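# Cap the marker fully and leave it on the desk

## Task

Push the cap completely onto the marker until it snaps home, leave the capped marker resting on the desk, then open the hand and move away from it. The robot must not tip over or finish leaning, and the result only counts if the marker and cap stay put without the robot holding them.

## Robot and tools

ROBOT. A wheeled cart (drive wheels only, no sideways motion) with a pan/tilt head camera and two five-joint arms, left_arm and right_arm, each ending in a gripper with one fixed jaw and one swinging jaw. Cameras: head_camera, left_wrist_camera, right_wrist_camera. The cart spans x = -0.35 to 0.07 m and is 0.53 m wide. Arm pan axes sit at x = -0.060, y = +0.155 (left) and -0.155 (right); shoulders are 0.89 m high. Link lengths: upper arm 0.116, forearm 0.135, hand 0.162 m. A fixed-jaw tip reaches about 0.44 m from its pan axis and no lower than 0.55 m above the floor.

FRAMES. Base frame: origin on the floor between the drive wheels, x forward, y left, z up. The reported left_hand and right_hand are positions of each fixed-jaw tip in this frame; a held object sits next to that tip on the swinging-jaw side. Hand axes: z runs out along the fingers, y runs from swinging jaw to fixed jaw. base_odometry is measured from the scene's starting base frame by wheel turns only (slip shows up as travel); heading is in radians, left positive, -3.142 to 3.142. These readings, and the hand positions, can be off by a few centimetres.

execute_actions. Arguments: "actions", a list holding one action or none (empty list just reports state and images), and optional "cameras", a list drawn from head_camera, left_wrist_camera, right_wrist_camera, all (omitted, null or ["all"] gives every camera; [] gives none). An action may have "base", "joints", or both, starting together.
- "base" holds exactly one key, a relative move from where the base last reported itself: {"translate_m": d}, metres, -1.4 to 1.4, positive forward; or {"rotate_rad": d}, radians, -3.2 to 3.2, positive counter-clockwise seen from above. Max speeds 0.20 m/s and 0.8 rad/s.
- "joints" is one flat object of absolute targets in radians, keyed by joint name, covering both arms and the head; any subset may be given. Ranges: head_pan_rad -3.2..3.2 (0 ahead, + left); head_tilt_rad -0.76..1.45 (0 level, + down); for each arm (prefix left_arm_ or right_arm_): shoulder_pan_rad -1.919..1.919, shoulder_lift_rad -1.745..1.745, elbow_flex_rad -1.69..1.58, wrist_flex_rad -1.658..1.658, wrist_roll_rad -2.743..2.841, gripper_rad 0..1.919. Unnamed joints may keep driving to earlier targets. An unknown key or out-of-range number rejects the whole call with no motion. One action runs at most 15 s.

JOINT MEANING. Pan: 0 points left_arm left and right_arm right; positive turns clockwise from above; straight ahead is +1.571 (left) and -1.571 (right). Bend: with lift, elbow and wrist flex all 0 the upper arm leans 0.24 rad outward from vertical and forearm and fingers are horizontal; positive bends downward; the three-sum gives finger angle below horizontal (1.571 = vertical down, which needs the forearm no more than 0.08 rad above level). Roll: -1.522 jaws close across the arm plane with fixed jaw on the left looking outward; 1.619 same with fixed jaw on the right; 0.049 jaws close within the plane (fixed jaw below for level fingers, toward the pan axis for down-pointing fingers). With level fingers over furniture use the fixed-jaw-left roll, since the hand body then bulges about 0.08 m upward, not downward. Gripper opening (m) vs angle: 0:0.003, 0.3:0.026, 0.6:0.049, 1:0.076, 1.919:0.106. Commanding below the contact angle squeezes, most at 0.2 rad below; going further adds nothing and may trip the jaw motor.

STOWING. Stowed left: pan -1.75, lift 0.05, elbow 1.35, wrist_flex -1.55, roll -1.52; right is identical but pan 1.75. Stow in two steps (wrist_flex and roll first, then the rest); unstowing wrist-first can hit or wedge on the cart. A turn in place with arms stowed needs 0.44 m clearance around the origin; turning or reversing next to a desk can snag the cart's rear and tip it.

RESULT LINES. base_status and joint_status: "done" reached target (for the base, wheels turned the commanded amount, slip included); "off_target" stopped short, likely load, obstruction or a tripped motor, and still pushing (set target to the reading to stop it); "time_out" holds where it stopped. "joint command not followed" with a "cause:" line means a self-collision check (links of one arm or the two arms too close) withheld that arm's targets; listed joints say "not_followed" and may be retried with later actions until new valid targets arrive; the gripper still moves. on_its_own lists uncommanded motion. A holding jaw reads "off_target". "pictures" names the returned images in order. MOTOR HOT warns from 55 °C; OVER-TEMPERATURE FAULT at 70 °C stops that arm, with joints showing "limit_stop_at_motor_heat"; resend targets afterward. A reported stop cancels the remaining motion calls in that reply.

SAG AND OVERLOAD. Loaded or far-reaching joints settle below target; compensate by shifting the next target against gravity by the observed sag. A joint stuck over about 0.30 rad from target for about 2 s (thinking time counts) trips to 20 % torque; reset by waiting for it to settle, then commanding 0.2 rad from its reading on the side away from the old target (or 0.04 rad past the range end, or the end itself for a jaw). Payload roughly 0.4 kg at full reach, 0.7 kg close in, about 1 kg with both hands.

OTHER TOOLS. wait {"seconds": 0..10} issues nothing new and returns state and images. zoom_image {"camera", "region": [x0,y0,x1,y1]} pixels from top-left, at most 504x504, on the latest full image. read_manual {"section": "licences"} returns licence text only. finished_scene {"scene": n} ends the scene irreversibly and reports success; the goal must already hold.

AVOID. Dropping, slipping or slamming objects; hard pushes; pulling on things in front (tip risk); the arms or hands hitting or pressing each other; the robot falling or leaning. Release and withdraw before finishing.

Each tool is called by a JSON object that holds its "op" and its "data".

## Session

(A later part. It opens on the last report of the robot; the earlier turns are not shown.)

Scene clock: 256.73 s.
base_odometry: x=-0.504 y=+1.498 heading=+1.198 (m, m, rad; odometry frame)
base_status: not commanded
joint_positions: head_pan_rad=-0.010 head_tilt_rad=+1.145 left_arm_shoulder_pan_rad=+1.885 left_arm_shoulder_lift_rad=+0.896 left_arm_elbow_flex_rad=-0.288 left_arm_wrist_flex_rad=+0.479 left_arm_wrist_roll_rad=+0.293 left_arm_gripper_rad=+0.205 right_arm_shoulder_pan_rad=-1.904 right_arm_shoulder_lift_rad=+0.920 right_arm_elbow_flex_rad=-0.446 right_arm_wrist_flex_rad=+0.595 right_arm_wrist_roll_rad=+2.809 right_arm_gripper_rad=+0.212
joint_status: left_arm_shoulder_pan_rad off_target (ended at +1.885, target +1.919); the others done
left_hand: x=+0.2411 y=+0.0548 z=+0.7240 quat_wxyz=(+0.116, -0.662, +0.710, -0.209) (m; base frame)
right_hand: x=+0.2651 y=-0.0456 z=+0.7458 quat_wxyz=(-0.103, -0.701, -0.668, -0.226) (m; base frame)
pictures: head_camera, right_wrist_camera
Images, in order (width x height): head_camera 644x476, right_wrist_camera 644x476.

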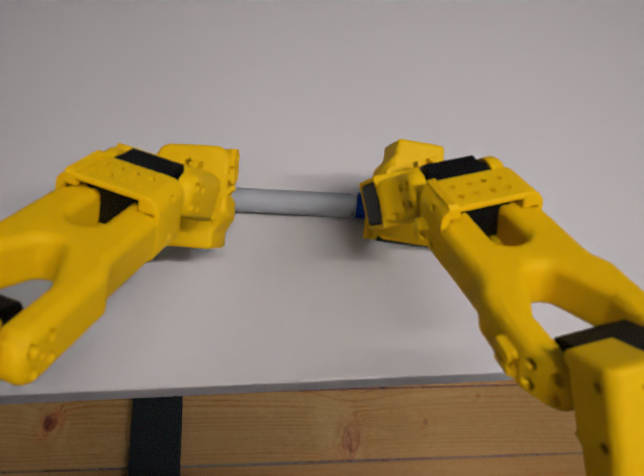

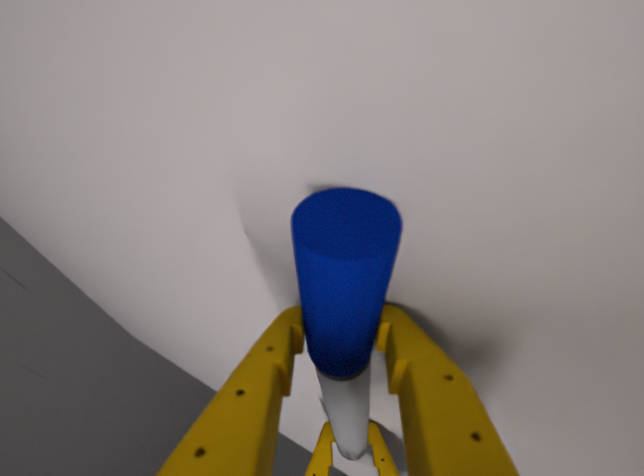

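{"op": "execute_actions", "data": {"actions": [{"joints":{"left_arm_shoulder_pan_rad":1.885,"right_arm_gripper_rad":0.33,"right_arm_shoulder_pan_rad":-1.904}}], "cameras": []}}

{"op": "execute_actions", "data": {"actions": [{"joints":{"right_arm_shoulder_lift_rad":0.72,"right_arm_wrist_flex_rad":0.78}}], "cameras": []}}

{"op": "execute_actions", "data": {"actions": [{"joints":{"right_arm_shoulder_pan_rad":-1.75,"right_arm_gripper_rad":0.0,"right_arm_wrist_flex_rad":0.90}}]}}

Scene clock: 269.30 s.
base_odometry: x=-0.504 y=+1.498 heading=+1.198 (m, m, rad; odometry frame)
base_status: not commanded
joint_positions: head_pan_rad=-0.010 head_tilt_rad=+1.145 left_arm_shoulder_pan_rad=+1.885 left_arm_shoulder_lift_rad=+0.896 left_arm_elbow_flex_rad=-0.288 left_arm_wrist_flex_rad=+0.479 left_arm_wrist_roll_rad=+0.293 left_arm_gripper_rad=+0.205 right_arm_shoulder_pan_rad=-1.904 right_arm_shoulder_lift_rad=+0.909 right_arm_elbow_flex_rad=-0.446 right_arm_wrist_flex_rad=+0.595 right_arm_wrist_roll_rad=+2.809 right_arm_gripper_rad=+0.319
joint_status: all done
left_hand: x=+0.2411 y=+0.0548 z=+0.7240 quat_wxyz=(+0.116, -0.662, +0.710, -0.209) (m; base frame)
right_hand: x=+0.2666 y=-0.0450 z=+0.7492 quat_wxyz=(-0.105, -0.700, -0.667, -0.231) (m; base frame)
pictures: none
No camera images: the call's "cameras" was empty. Leave "cameras" out to get every camera's image.

Scene clock: 270.17 s.
base_odometry: x=-0.504 y=+1.498 heading=+1.198 (m, m, rad; odometry frame)
base_status: not commanded
joint_positions: head_pan_rad=-0.010 head_tilt_rad=+1.145 left_arm_shoulder_pan_rad=+1.885 left_arm_shoulder_lift_rad=+0.896 left_arm_elbow_flex_rad=-0.288 left_arm_wrist_flex_rad=+0.479 left_arm_wrist_roll_rad=+0.293 left_arm_gripper_rad=+0.205 right_arm_shoulder_pan_rad=-1.904 right_arm_shoulder_lift_rad=+0.783 right_arm_elbow_flex_rad=-0.446 right_arm_wrist_flex_rad=+0.774 right_arm_wrist_roll_rad=+2.809 right_arm_gripper_rad=+0.322
joint_status: all done
left_hand: x=+0.2411 y=+0.0548 z=+0.7240 quat_wxyz=(+0.116, -0.662, +0.710, -0.209) (m; base frame)
right_hand: x=+0.2589 y=-0.0477 z=+0.7736 quat_wxyz=(-0.094, -0.705, -0.672, -0.207) (m; base frame)
pictures: none
No camera images: the call's "cameras" was empty. Leave "cameras" out to get every camera's image.

Scene clock: 270.97 s.
base_odometry: x=-0.504 y=+1.498 heading=+1.198 (m, m, rad; odometry frame)
base_status: not commanded
joint_positions: head_pan_rad=-0.010 head_tilt_rad=+1.145 left_arm_shoulder_pan_rad=+1.885 left_arm_shoulder_lift_rad=+0.896 left_arm_elbow_flex_rad=-0.288 left_arm_wrist_flex_rad=+0.479 left_arm_wrist_roll_rad=+0.293 left_arm_gripper_rad=+0.205 right_arm_shoulder_pan_rad=-1.760 right_arm_shoulder_lift_rad=+0.783 right_arm_elbow_flex_rad=-0.446 right_arm_wrist_flex_rad=+0.894 right_arm_wrist_roll_rad=+2.809 right_arm_gripper_rad=+0.008
joint_status: all done
left_hand: x=+0.2411 y=+0.0548 z=+0.7240 quat_wxyz=(+0.116, -0.662, +0.710, -0.209) (m; base frame)
right_hand: x=+0.2540 y=-0.0979 z=+0.7653 quat_wxyz=(-0.081, -0.761, -0.627, -0.148) (m; base frame)
pictures: head_camera, left_wrist_camera, right_wrist_camera
Images, in order (width x height): head_camera 644x476, left_wrist_camera 644x476, right_wrist_camera 644x476.

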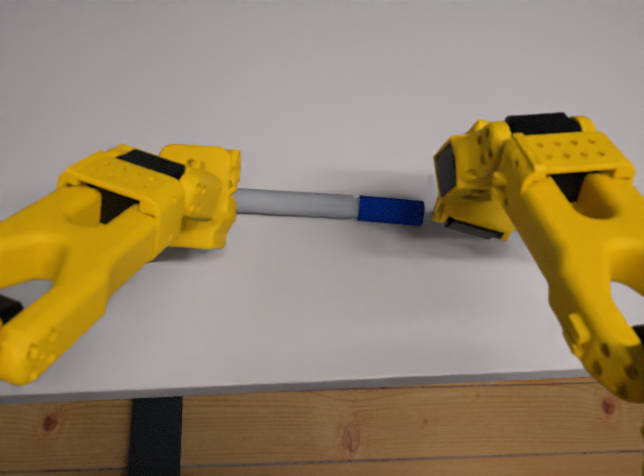

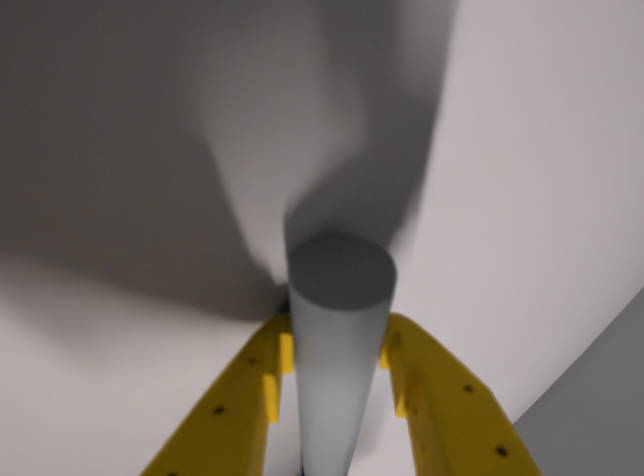

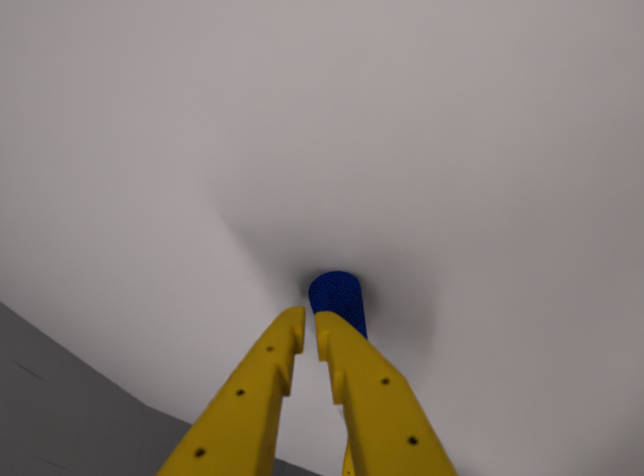

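{"op": "execute_actions", "data": {"actions": [{"joints":{"right_arm_shoulder_lift_rad":0.86,"right_arm_wrist_flex_rad":0.80}}], "cameras": ["head_camera","right_wrist_camera"]}}

Scene clock: 277.23 s.
base_odometry: x=-0.504 y=+1.498 heading=+1.198 (m, m, rad; odometry frame)
base_status: not commanded
joint_positions: head_pan_rad=-0.010 head_tilt_rad=+1.145 left_arm_shoulder_pan_rad=+1.885 left_arm_shoulder_lift_rad=+0.896 left_arm_elbow_flex_rad=-0.288 left_arm_wrist_flex_rad=+0.479 left_arm_wrist_roll_rad=+0.293 left_arm_gripper_rad=+0.205 right_arm_shoulder_pan_rad=-1.760 right_arm_shoulder_lift_rad=+0.883 right_arm_elbow_flex_rad=-0.446 right_arm_wrist_flex_rad=+0.810 right_arm_wrist_roll_rad=+2.809 right_arm_gripper_rad=+0.008
joint_status: all done
left_hand: x=+0.2411 y=+0.0548 z=+0.7240 quat_wxyz=(+0.116, -0.662, +0.710, -0.209) (m; base frame)
right_hand: x=+0.2526 y=-0.0982 z=+0.7416 quat_wxyz=(-0.077, -0.762, -0.627, -0.141) (m; base frame)
pictures: head_camera, right_wrist_camera
Images, in order (width x height): head_camera 644x476, right_wrist_camera 644x476.

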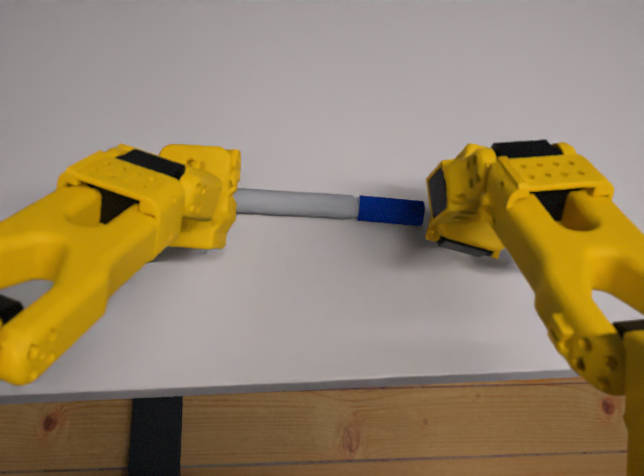

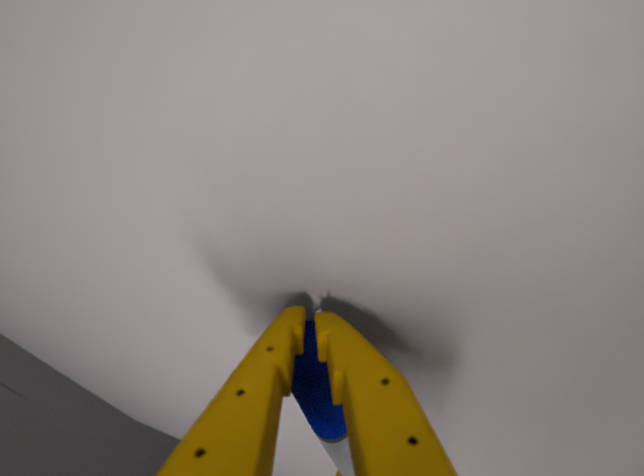

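{"op": "execute_actions", "data": {"actions": [{"joints":{"right_arm_shoulder_lift_rad":0.875,"right_arm_wrist_flex_rad":0.755,"right_arm_shoulder_pan_rad":-1.81}}], "cameras": ["head_camera","right_wrist_camera"]}}

{"op": "execute_actions", "data": {"actions": [{"joints":{"left_arm_shoulder_pan_rad":1.919,"right_arm_shoulder_pan_rad":-1.919,"left_arm_gripper_rad":0.01}}]}}

{"op": "zoom_image", "data": {"camera": "head_camera", "region": [280, 160, 420, 250]}}

Scene clock: 282.20 s.
base_odometry: x=-0.504 y=+1.498 heading=+1.198 (m, m, rad; odometry frame)
base_status: not commanded
joint_positions: head_pan_rad=-0.010 head_tilt_rad=+1.145 left_arm_shoulder_pan_rad=+1.885 left_arm_shoulder_lift_rad=+0.896 left_arm_elbow_flex_rad=-0.288 left_arm_wrist_flex_rad=+0.479 left_arm_wrist_roll_rad=+0.293 left_arm_gripper_rad=+0.205 right_arm_shoulder_pan_rad=-1.800 right_arm_shoulder_lift_rad=+0.897 right_arm_elbow_flex_rad=-0.446 right_arm_wrist_flex_rad=+0.765 right_arm_wrist_roll_rad=+2.809 right_arm_gripper_rad=+0.008
joint_status: all done
left_hand: x=+0.2411 y=+0.0548 z=+0.7240 quat_wxyz=(+0.116, -0.662, +0.710, -0.209) (m; base frame)
right_hand: x=+0.2545 y=-0.0847 z=+0.7403 quat_wxyz=(-0.081, -0.747, -0.641, -0.156) (m; base frame)
pictures: head_camera, right_wrist_camera
Images, in order (width x height): head_camera 644x476, right_wrist_camera 644x476.

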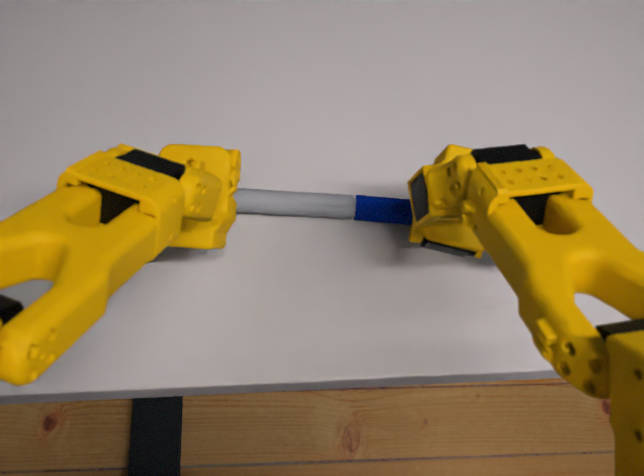

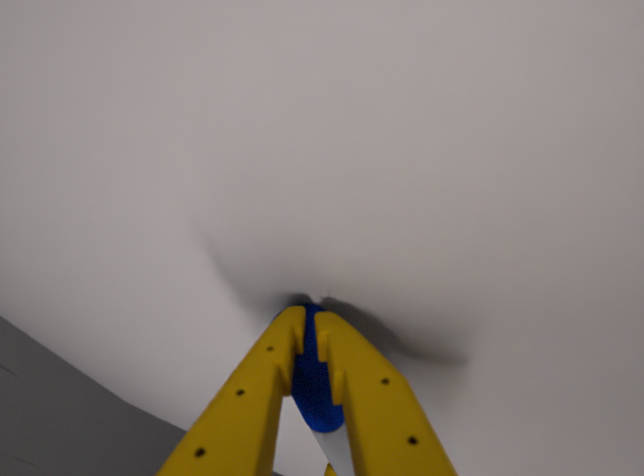

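Scene clock: 282.80 s.
base_odometry: x=-0.504 y=+1.498 heading=+1.198 (m, m, rad; odometry frame)
base_status: not commanded
joint_positions: head_pan_rad=-0.010 head_tilt_rad=+1.145 left_arm_shoulder_pan_rad=+1.886 left_arm_shoulder_lift_rad=+0.899 left_arm_elbow_flex_rad=-0.288 left_arm_wrist_flex_rad=+0.479 left_arm_wrist_roll_rad=+0.293 left_arm_gripper_rad=+0.204 right_arm_shoulder_pan_rad=-1.836 right_arm_shoulder_lift_rad=+0.897 right_arm_elbow_flex_rad=-0.446 right_arm_wrist_flex_rad=+0.765 right_arm_wrist_roll_rad=+2.809 right_arm_gripper_rad=+0.008
joint_status: left_arm_shoulder_pan_rad off_target (ended at +1.886, target +1.919); left_arm_gripper_rad off_target (ended at +0.204, target +0.010); right_arm_shoulder_pan_rad off_target (ended at -1.837, target -1.919)
left_hand: x=+0.2404 y=+0.0545 z=+0.7231 quat_wxyz=(+0.115, -0.662, +0.711, -0.208) (m; base frame)
right_hand: x=+0.2517 y=-0.0732 z=+0.7403 quat_wxyz=(-0.079, -0.735, -0.655, -0.158) (m; base frame)
pictures: head_camera, left_wrist_camera, right_wrist_camera
Images, in order (width x height): head_camera 644x476, left_wrist_camera 644x476, right_wrist_camera 644x476.

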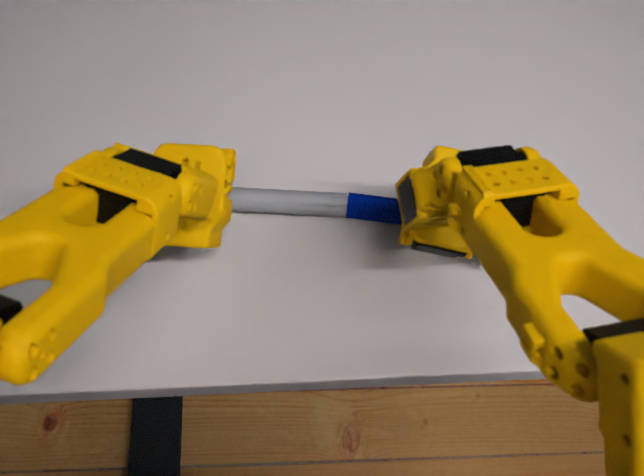

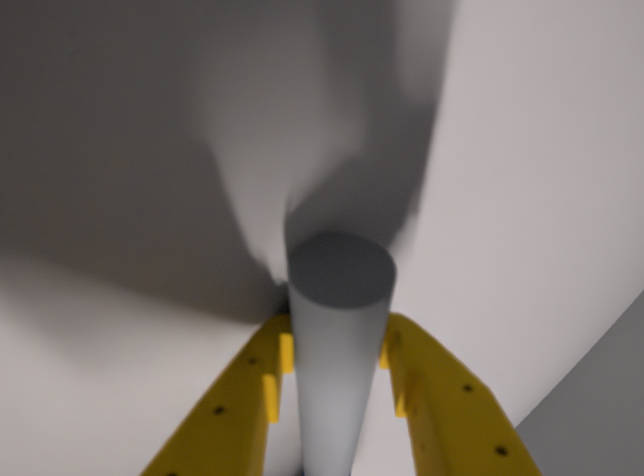

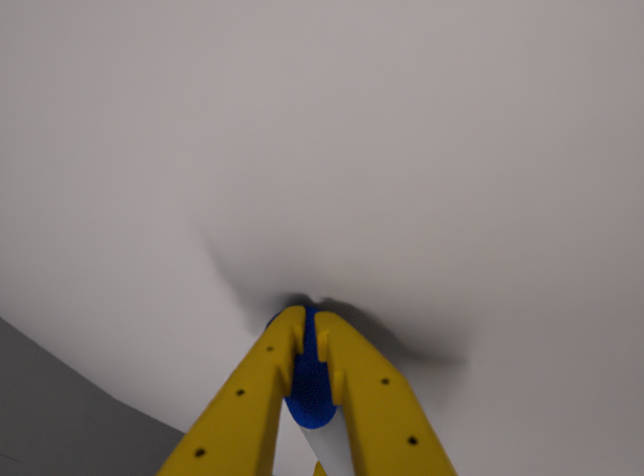

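Region (280, 160, 420, 250) of head_camera's 644x476 image, scaled by 3.600; it fills the top 324 rows of this view, and the rest is white.

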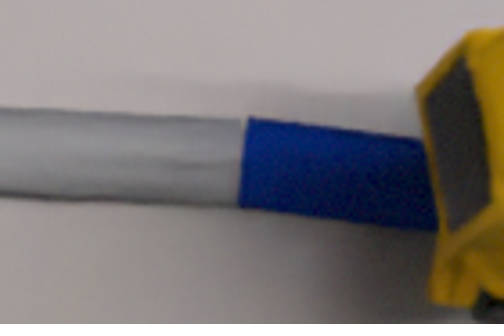

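{"op": "execute_actions", "data": {"actions": [{"joints":{"right_arm_wrist_flex_rad":0.715}}], "cameras": ["head_camera"]}}

{"op": "zoom_image", "data": {"camera": "head_camera", "region": [280, 160, 420, 250]}}

Scene clock: 290.30 s.
base_odometry: x=-0.504 y=+1.498 heading=+1.198 (m, m, rad; odometry frame)
base_status: not commanded
joint_positions: head_pan_rad=-0.010 head_tilt_rad=+1.145 left_arm_shoulder_pan_rad=+1.886 left_arm_shoulder_lift_rad=+0.899 left_arm_elbow_flex_rad=-0.288 left_arm_wrist_flex_rad=+0.479 left_arm_wrist_roll_rad=+0.293 left_arm_gripper_rad=+0.204 right_arm_shoulder_pan_rad=-1.836 right_arm_shoulder_lift_rad=+0.905 right_arm_elbow_flex_rad=-0.446 right_arm_wrist_flex_rad=+0.735 right_arm_wrist_roll_rad=+2.809 right_arm_gripper_rad=+0.007
joint_status: all done
left_hand: x=+0.2404 y=+0.0545 z=+0.7231 quat_wxyz=(+0.115, -0.662, +0.711, -0.208) (m; base frame)
right_hand: x=+0.2549 y=-0.0723 z=+0.7400 quat_wxyz=(-0.084, -0.734, -0.653, -0.168) (m; base frame)
pictures: head_camera
Images, in order (width x height): head_camera 644x476.

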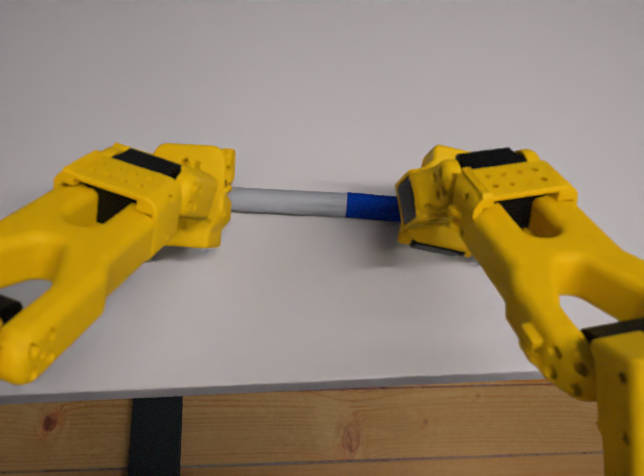

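Region (280, 160, 420, 250) of head_camera's 644x476 image, scaled by 3.600; it fills the top 324 rows of this view, and the rest is white.

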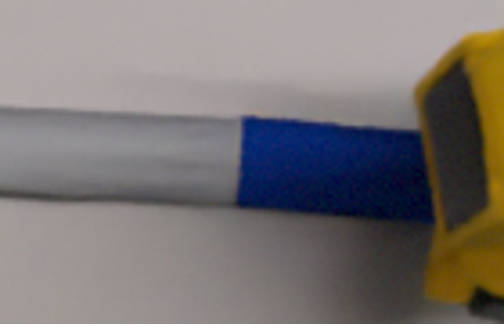

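Looks flush. Back off the right hand and check whether it stays.

{"op": "execute_actions", "data": {"actions": [{"joints":{"right_arm_shoulder_pan_rad":-1.72,"left_arm_shoulder_pan_rad":1.875}}], "cameras": ["head_camera"]}}

{"op": "zoom_image", "data": {"camera": "head_camera", "region": [310, 175, 390, 235]}}

Scene clock: 297.77 s.
base_odometry: x=-0.504 y=+1.498 heading=+1.198 (m, m, rad; odometry frame)
base_status: not commanded
joint_positions: head_pan_rad=-0.010 head_tilt_rad=+1.145 left_arm_shoulder_pan_rad=+1.871 left_arm_shoulder_lift_rad=+0.899 left_arm_elbow_flex_rad=-0.288 left_arm_wrist_flex_rad=+0.479 left_arm_wrist_roll_rad=+0.293 left_arm_gripper_rad=+0.204 right_arm_shoulder_pan_rad=-1.731 right_arm_shoulder_lift_rad=+0.905 right_arm_elbow_flex_rad=-0.446 right_arm_wrist_flex_rad=+0.725 right_arm_wrist_roll_rad=+2.809 right_arm_gripper_rad=+0.007
joint_status: all done
left_hand: x=+0.2419 y=+0.0591 z=+0.7231 quat_wxyz=(+0.117, -0.667, +0.706, -0.207) (m; base frame)
right_hand: x=+0.2632 y=-0.1058 z=+0.7406 quat_wxyz=(-0.095, -0.766, -0.613, -0.167) (m; base frame)
pictures: head_camera
Images, in order (width x height): head_camera 644x476.

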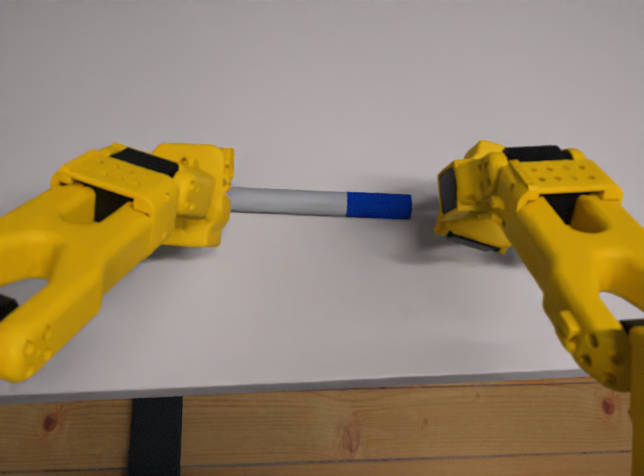

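Region (310, 175, 390, 235) of head_camera's 644x476 image, scaled by 6.300; it fills the top 378 rows of this view, and the rest is white.

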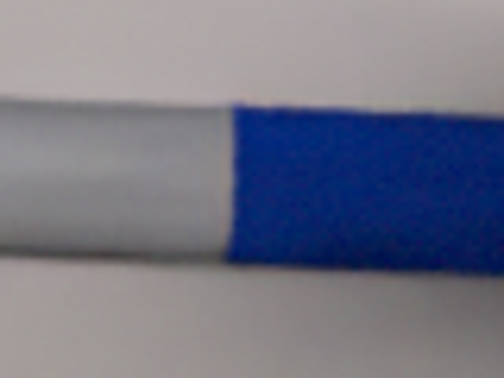

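{"op": "execute_actions", "data": {"actions": [{"joints":{"left_arm_shoulder_pan_rad":1.82,"left_arm_wrist_roll_rad":0.24,"right_arm_shoulder_lift_rad":0.2,"right_arm_shoulder_pan_rad":-1.4}}], "cameras": []}}

{"op": "execute_actions", "data": {"actions": [{"joints":{"left_arm_gripper_rad":0.28}}], "cameras": []}}

{"op": "execute_actions", "data": {"actions": [{"joints":{"left_arm_gripper_rad":0.4,"left_arm_shoulder_pan_rad":1.70}}], "cameras": ["head_camera"]}}

{"op": "zoom_image", "data": {"camera": "head_camera", "region": [270, 165, 390, 245]}}

Scene clock: 303.60 s.
base_odometry: x=-0.504 y=+1.498 heading=+1.198 (m, m, rad; odometry frame)
base_status: not commanded
joint_positions: head_pan_rad=-0.010 head_tilt_rad=+1.145 left_arm_shoulder_pan_rad=+1.833 left_arm_shoulder_lift_rad=+0.899 left_arm_elbow_flex_rad=-0.288 left_arm_wrist_flex_rad=+0.479 left_arm_wrist_roll_rad=+0.250 left_arm_gripper_rad=+0.204 right_arm_shoulder_pan_rad=-1.412 right_arm_shoulder_lift_rad=+0.256 right_arm_elbow_flex_rad=-0.446 right_arm_wrist_flex_rad=+0.725 right_arm_wrist_roll_rad=+2.809 right_arm_gripper_rad=+0.007
joint_status: all done
left_hand: x=+0.2454 y=+0.0711 z=+0.7231 quat_wxyz=(+0.125, -0.666, +0.707, -0.202) (m; base frame)
right_hand: x=+0.2943 y=-0.2148 z=+0.9509 quat_wxyz=(-0.309, -0.756, -0.428, -0.387) (m; base frame)
pictures: none
No camera images: the call's "cameras" was empty. Leave "cameras" out to get every camera's image.

Scene clock: 304.27 s.
base_odometry: x=-0.504 y=+1.498 heading=+1.198 (m, m, rad; odometry frame)
base_status: not commanded
joint_positions: head_pan_rad=-0.010 head_tilt_rad=+1.145 left_arm_shoulder_pan_rad=+1.831 left_arm_shoulder_lift_rad=+0.899 left_arm_elbow_flex_rad=-0.288 left_arm_wrist_flex_rad=+0.479 left_arm_wrist_roll_rad=+0.249 left_arm_gripper_rad=+0.270 right_arm_shoulder_pan_rad=-1.412 right_arm_shoulder_lift_rad=+0.256 right_arm_elbow_flex_rad=-0.446 right_arm_wrist_flex_rad=+0.725 right_arm_wrist_roll_rad=+2.809 right_arm_gripper_rad=+0.007
joint_status: all done
left_hand: x=+0.2455 y=+0.0716 z=+0.7231 quat_wxyz=(+0.125, -0.666, +0.707, -0.202) (m; base frame)
right_hand: x=+0.2943 y=-0.2148 z=+0.9509 quat_wxyz=(-0.309, -0.756, -0.428, -0.387) (m; base frame)
pictures: none
No camera images: the call's "cameras" was empty. Leave "cameras" out to get every camera's image.

Scene clock: 305.00 s.
base_odometry: x=-0.504 y=+1.498 heading=+1.198 (m, m, rad; odometry frame)
base_status: not commanded
joint_positions: head_pan_rad=-0.010 head_tilt_rad=+1.145 left_arm_shoulder_pan_rad=+1.712 left_arm_shoulder_lift_rad=+0.899 left_arm_elbow_flex_rad=-0.288 left_arm_wrist_flex_rad=+0.479 left_arm_wrist_roll_rad=+0.249 left_arm_gripper_rad=+0.390 right_arm_shoulder_pan_rad=-1.412 right_arm_shoulder_lift_rad=+0.256 right_arm_elbow_flex_rad=-0.446 right_arm_wrist_flex_rad=+0.725 right_arm_wrist_roll_rad=+2.809 right_arm_gripper_rad=+0.007
joint_status: all done
left_hand: x=+0.2533 y=+0.1086 z=+0.7231 quat_wxyz=(+0.137, -0.707, +0.666, -0.194) (m; base frame)
right_hand: x=+0.2943 y=-0.2148 z=+0.9509 quat_wxyz=(-0.309, -0.756, -0.428, -0.387) (m; base frame)
pictures: head_camera
Images, in order (width x height): head_camera 644x476.

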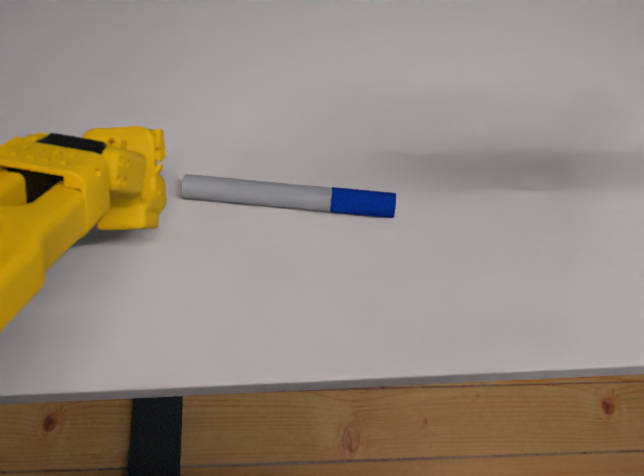

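Region (270, 165, 390, 245) of head_camera's 644x476 image, scaled by 4.200.

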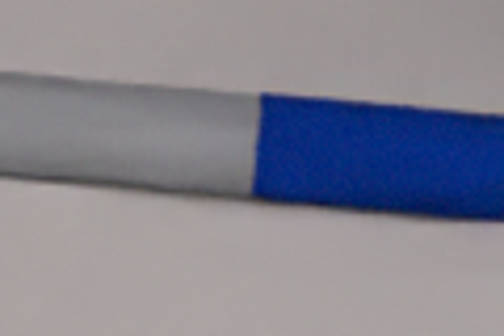

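{"op": "execute_actions", "data": {"actions": [{"base":{"translate_m":-0.3},"joints":{"left_arm_shoulder_lift_rad":-0.5,"left_arm_elbow_flex_rad":0.5,"left_arm_shoulder_pan_rad":1.4,"right_arm_shoulder_lift_rad":-0.5,"right_arm_elbow_flex_rad":0.5,"head_tilt_rad":0.8}}], "cameras": ["head_camera"]}}

Scene clock: 310.07 s.
base_odometry: x=-0.614 y=+1.218 heading=+1.198 (m, m, rad; odometry frame)
base_status: done
joint_positions: head_pan_rad=-0.010 head_tilt_rad=+0.814 left_arm_shoulder_pan_rad=+1.411 left_arm_shoulder_lift_rad=-0.471 left_arm_elbow_flex_rad=+0.506 left_arm_wrist_flex_rad=+0.479 left_arm_wrist_roll_rad=+0.249 left_arm_gripper_rad=+0.390 right_arm_shoulder_pan_rad=-1.412 right_arm_shoulder_lift_rad=-0.467 right_arm_elbow_flex_rad=+0.508 right_arm_wrist_flex_rad=+0.725 right_arm_wrist_roll_rad=+2.809 right_arm_gripper_rad=+0.007
joint_status: all done
left_hand: x=+0.2121 y=+0.1969 z=+0.9219 quat_wxyz=(+0.349, -0.710, +0.491, -0.364) (m; base frame)
right_hand: x=+0.1967 y=-0.1992 z=+0.9007 quat_wxyz=(-0.244, -0.801, -0.453, -0.306) (m; base frame)
pictures: head_camera
Images, in order (width x height): head_camera 644x476.

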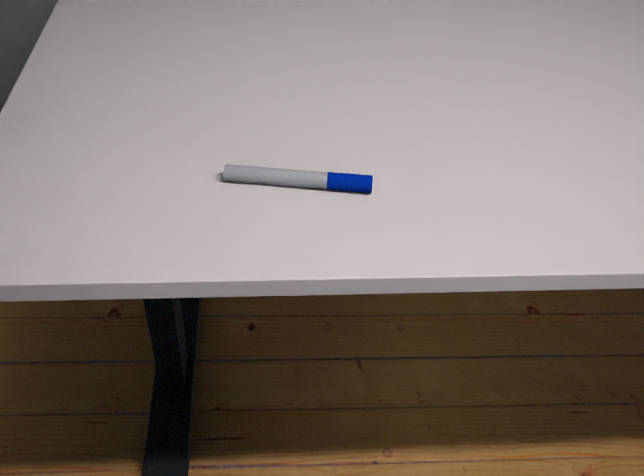

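{"op": "finished_scene", "data": {"scene": 1}}

The scene is finished: the task was done.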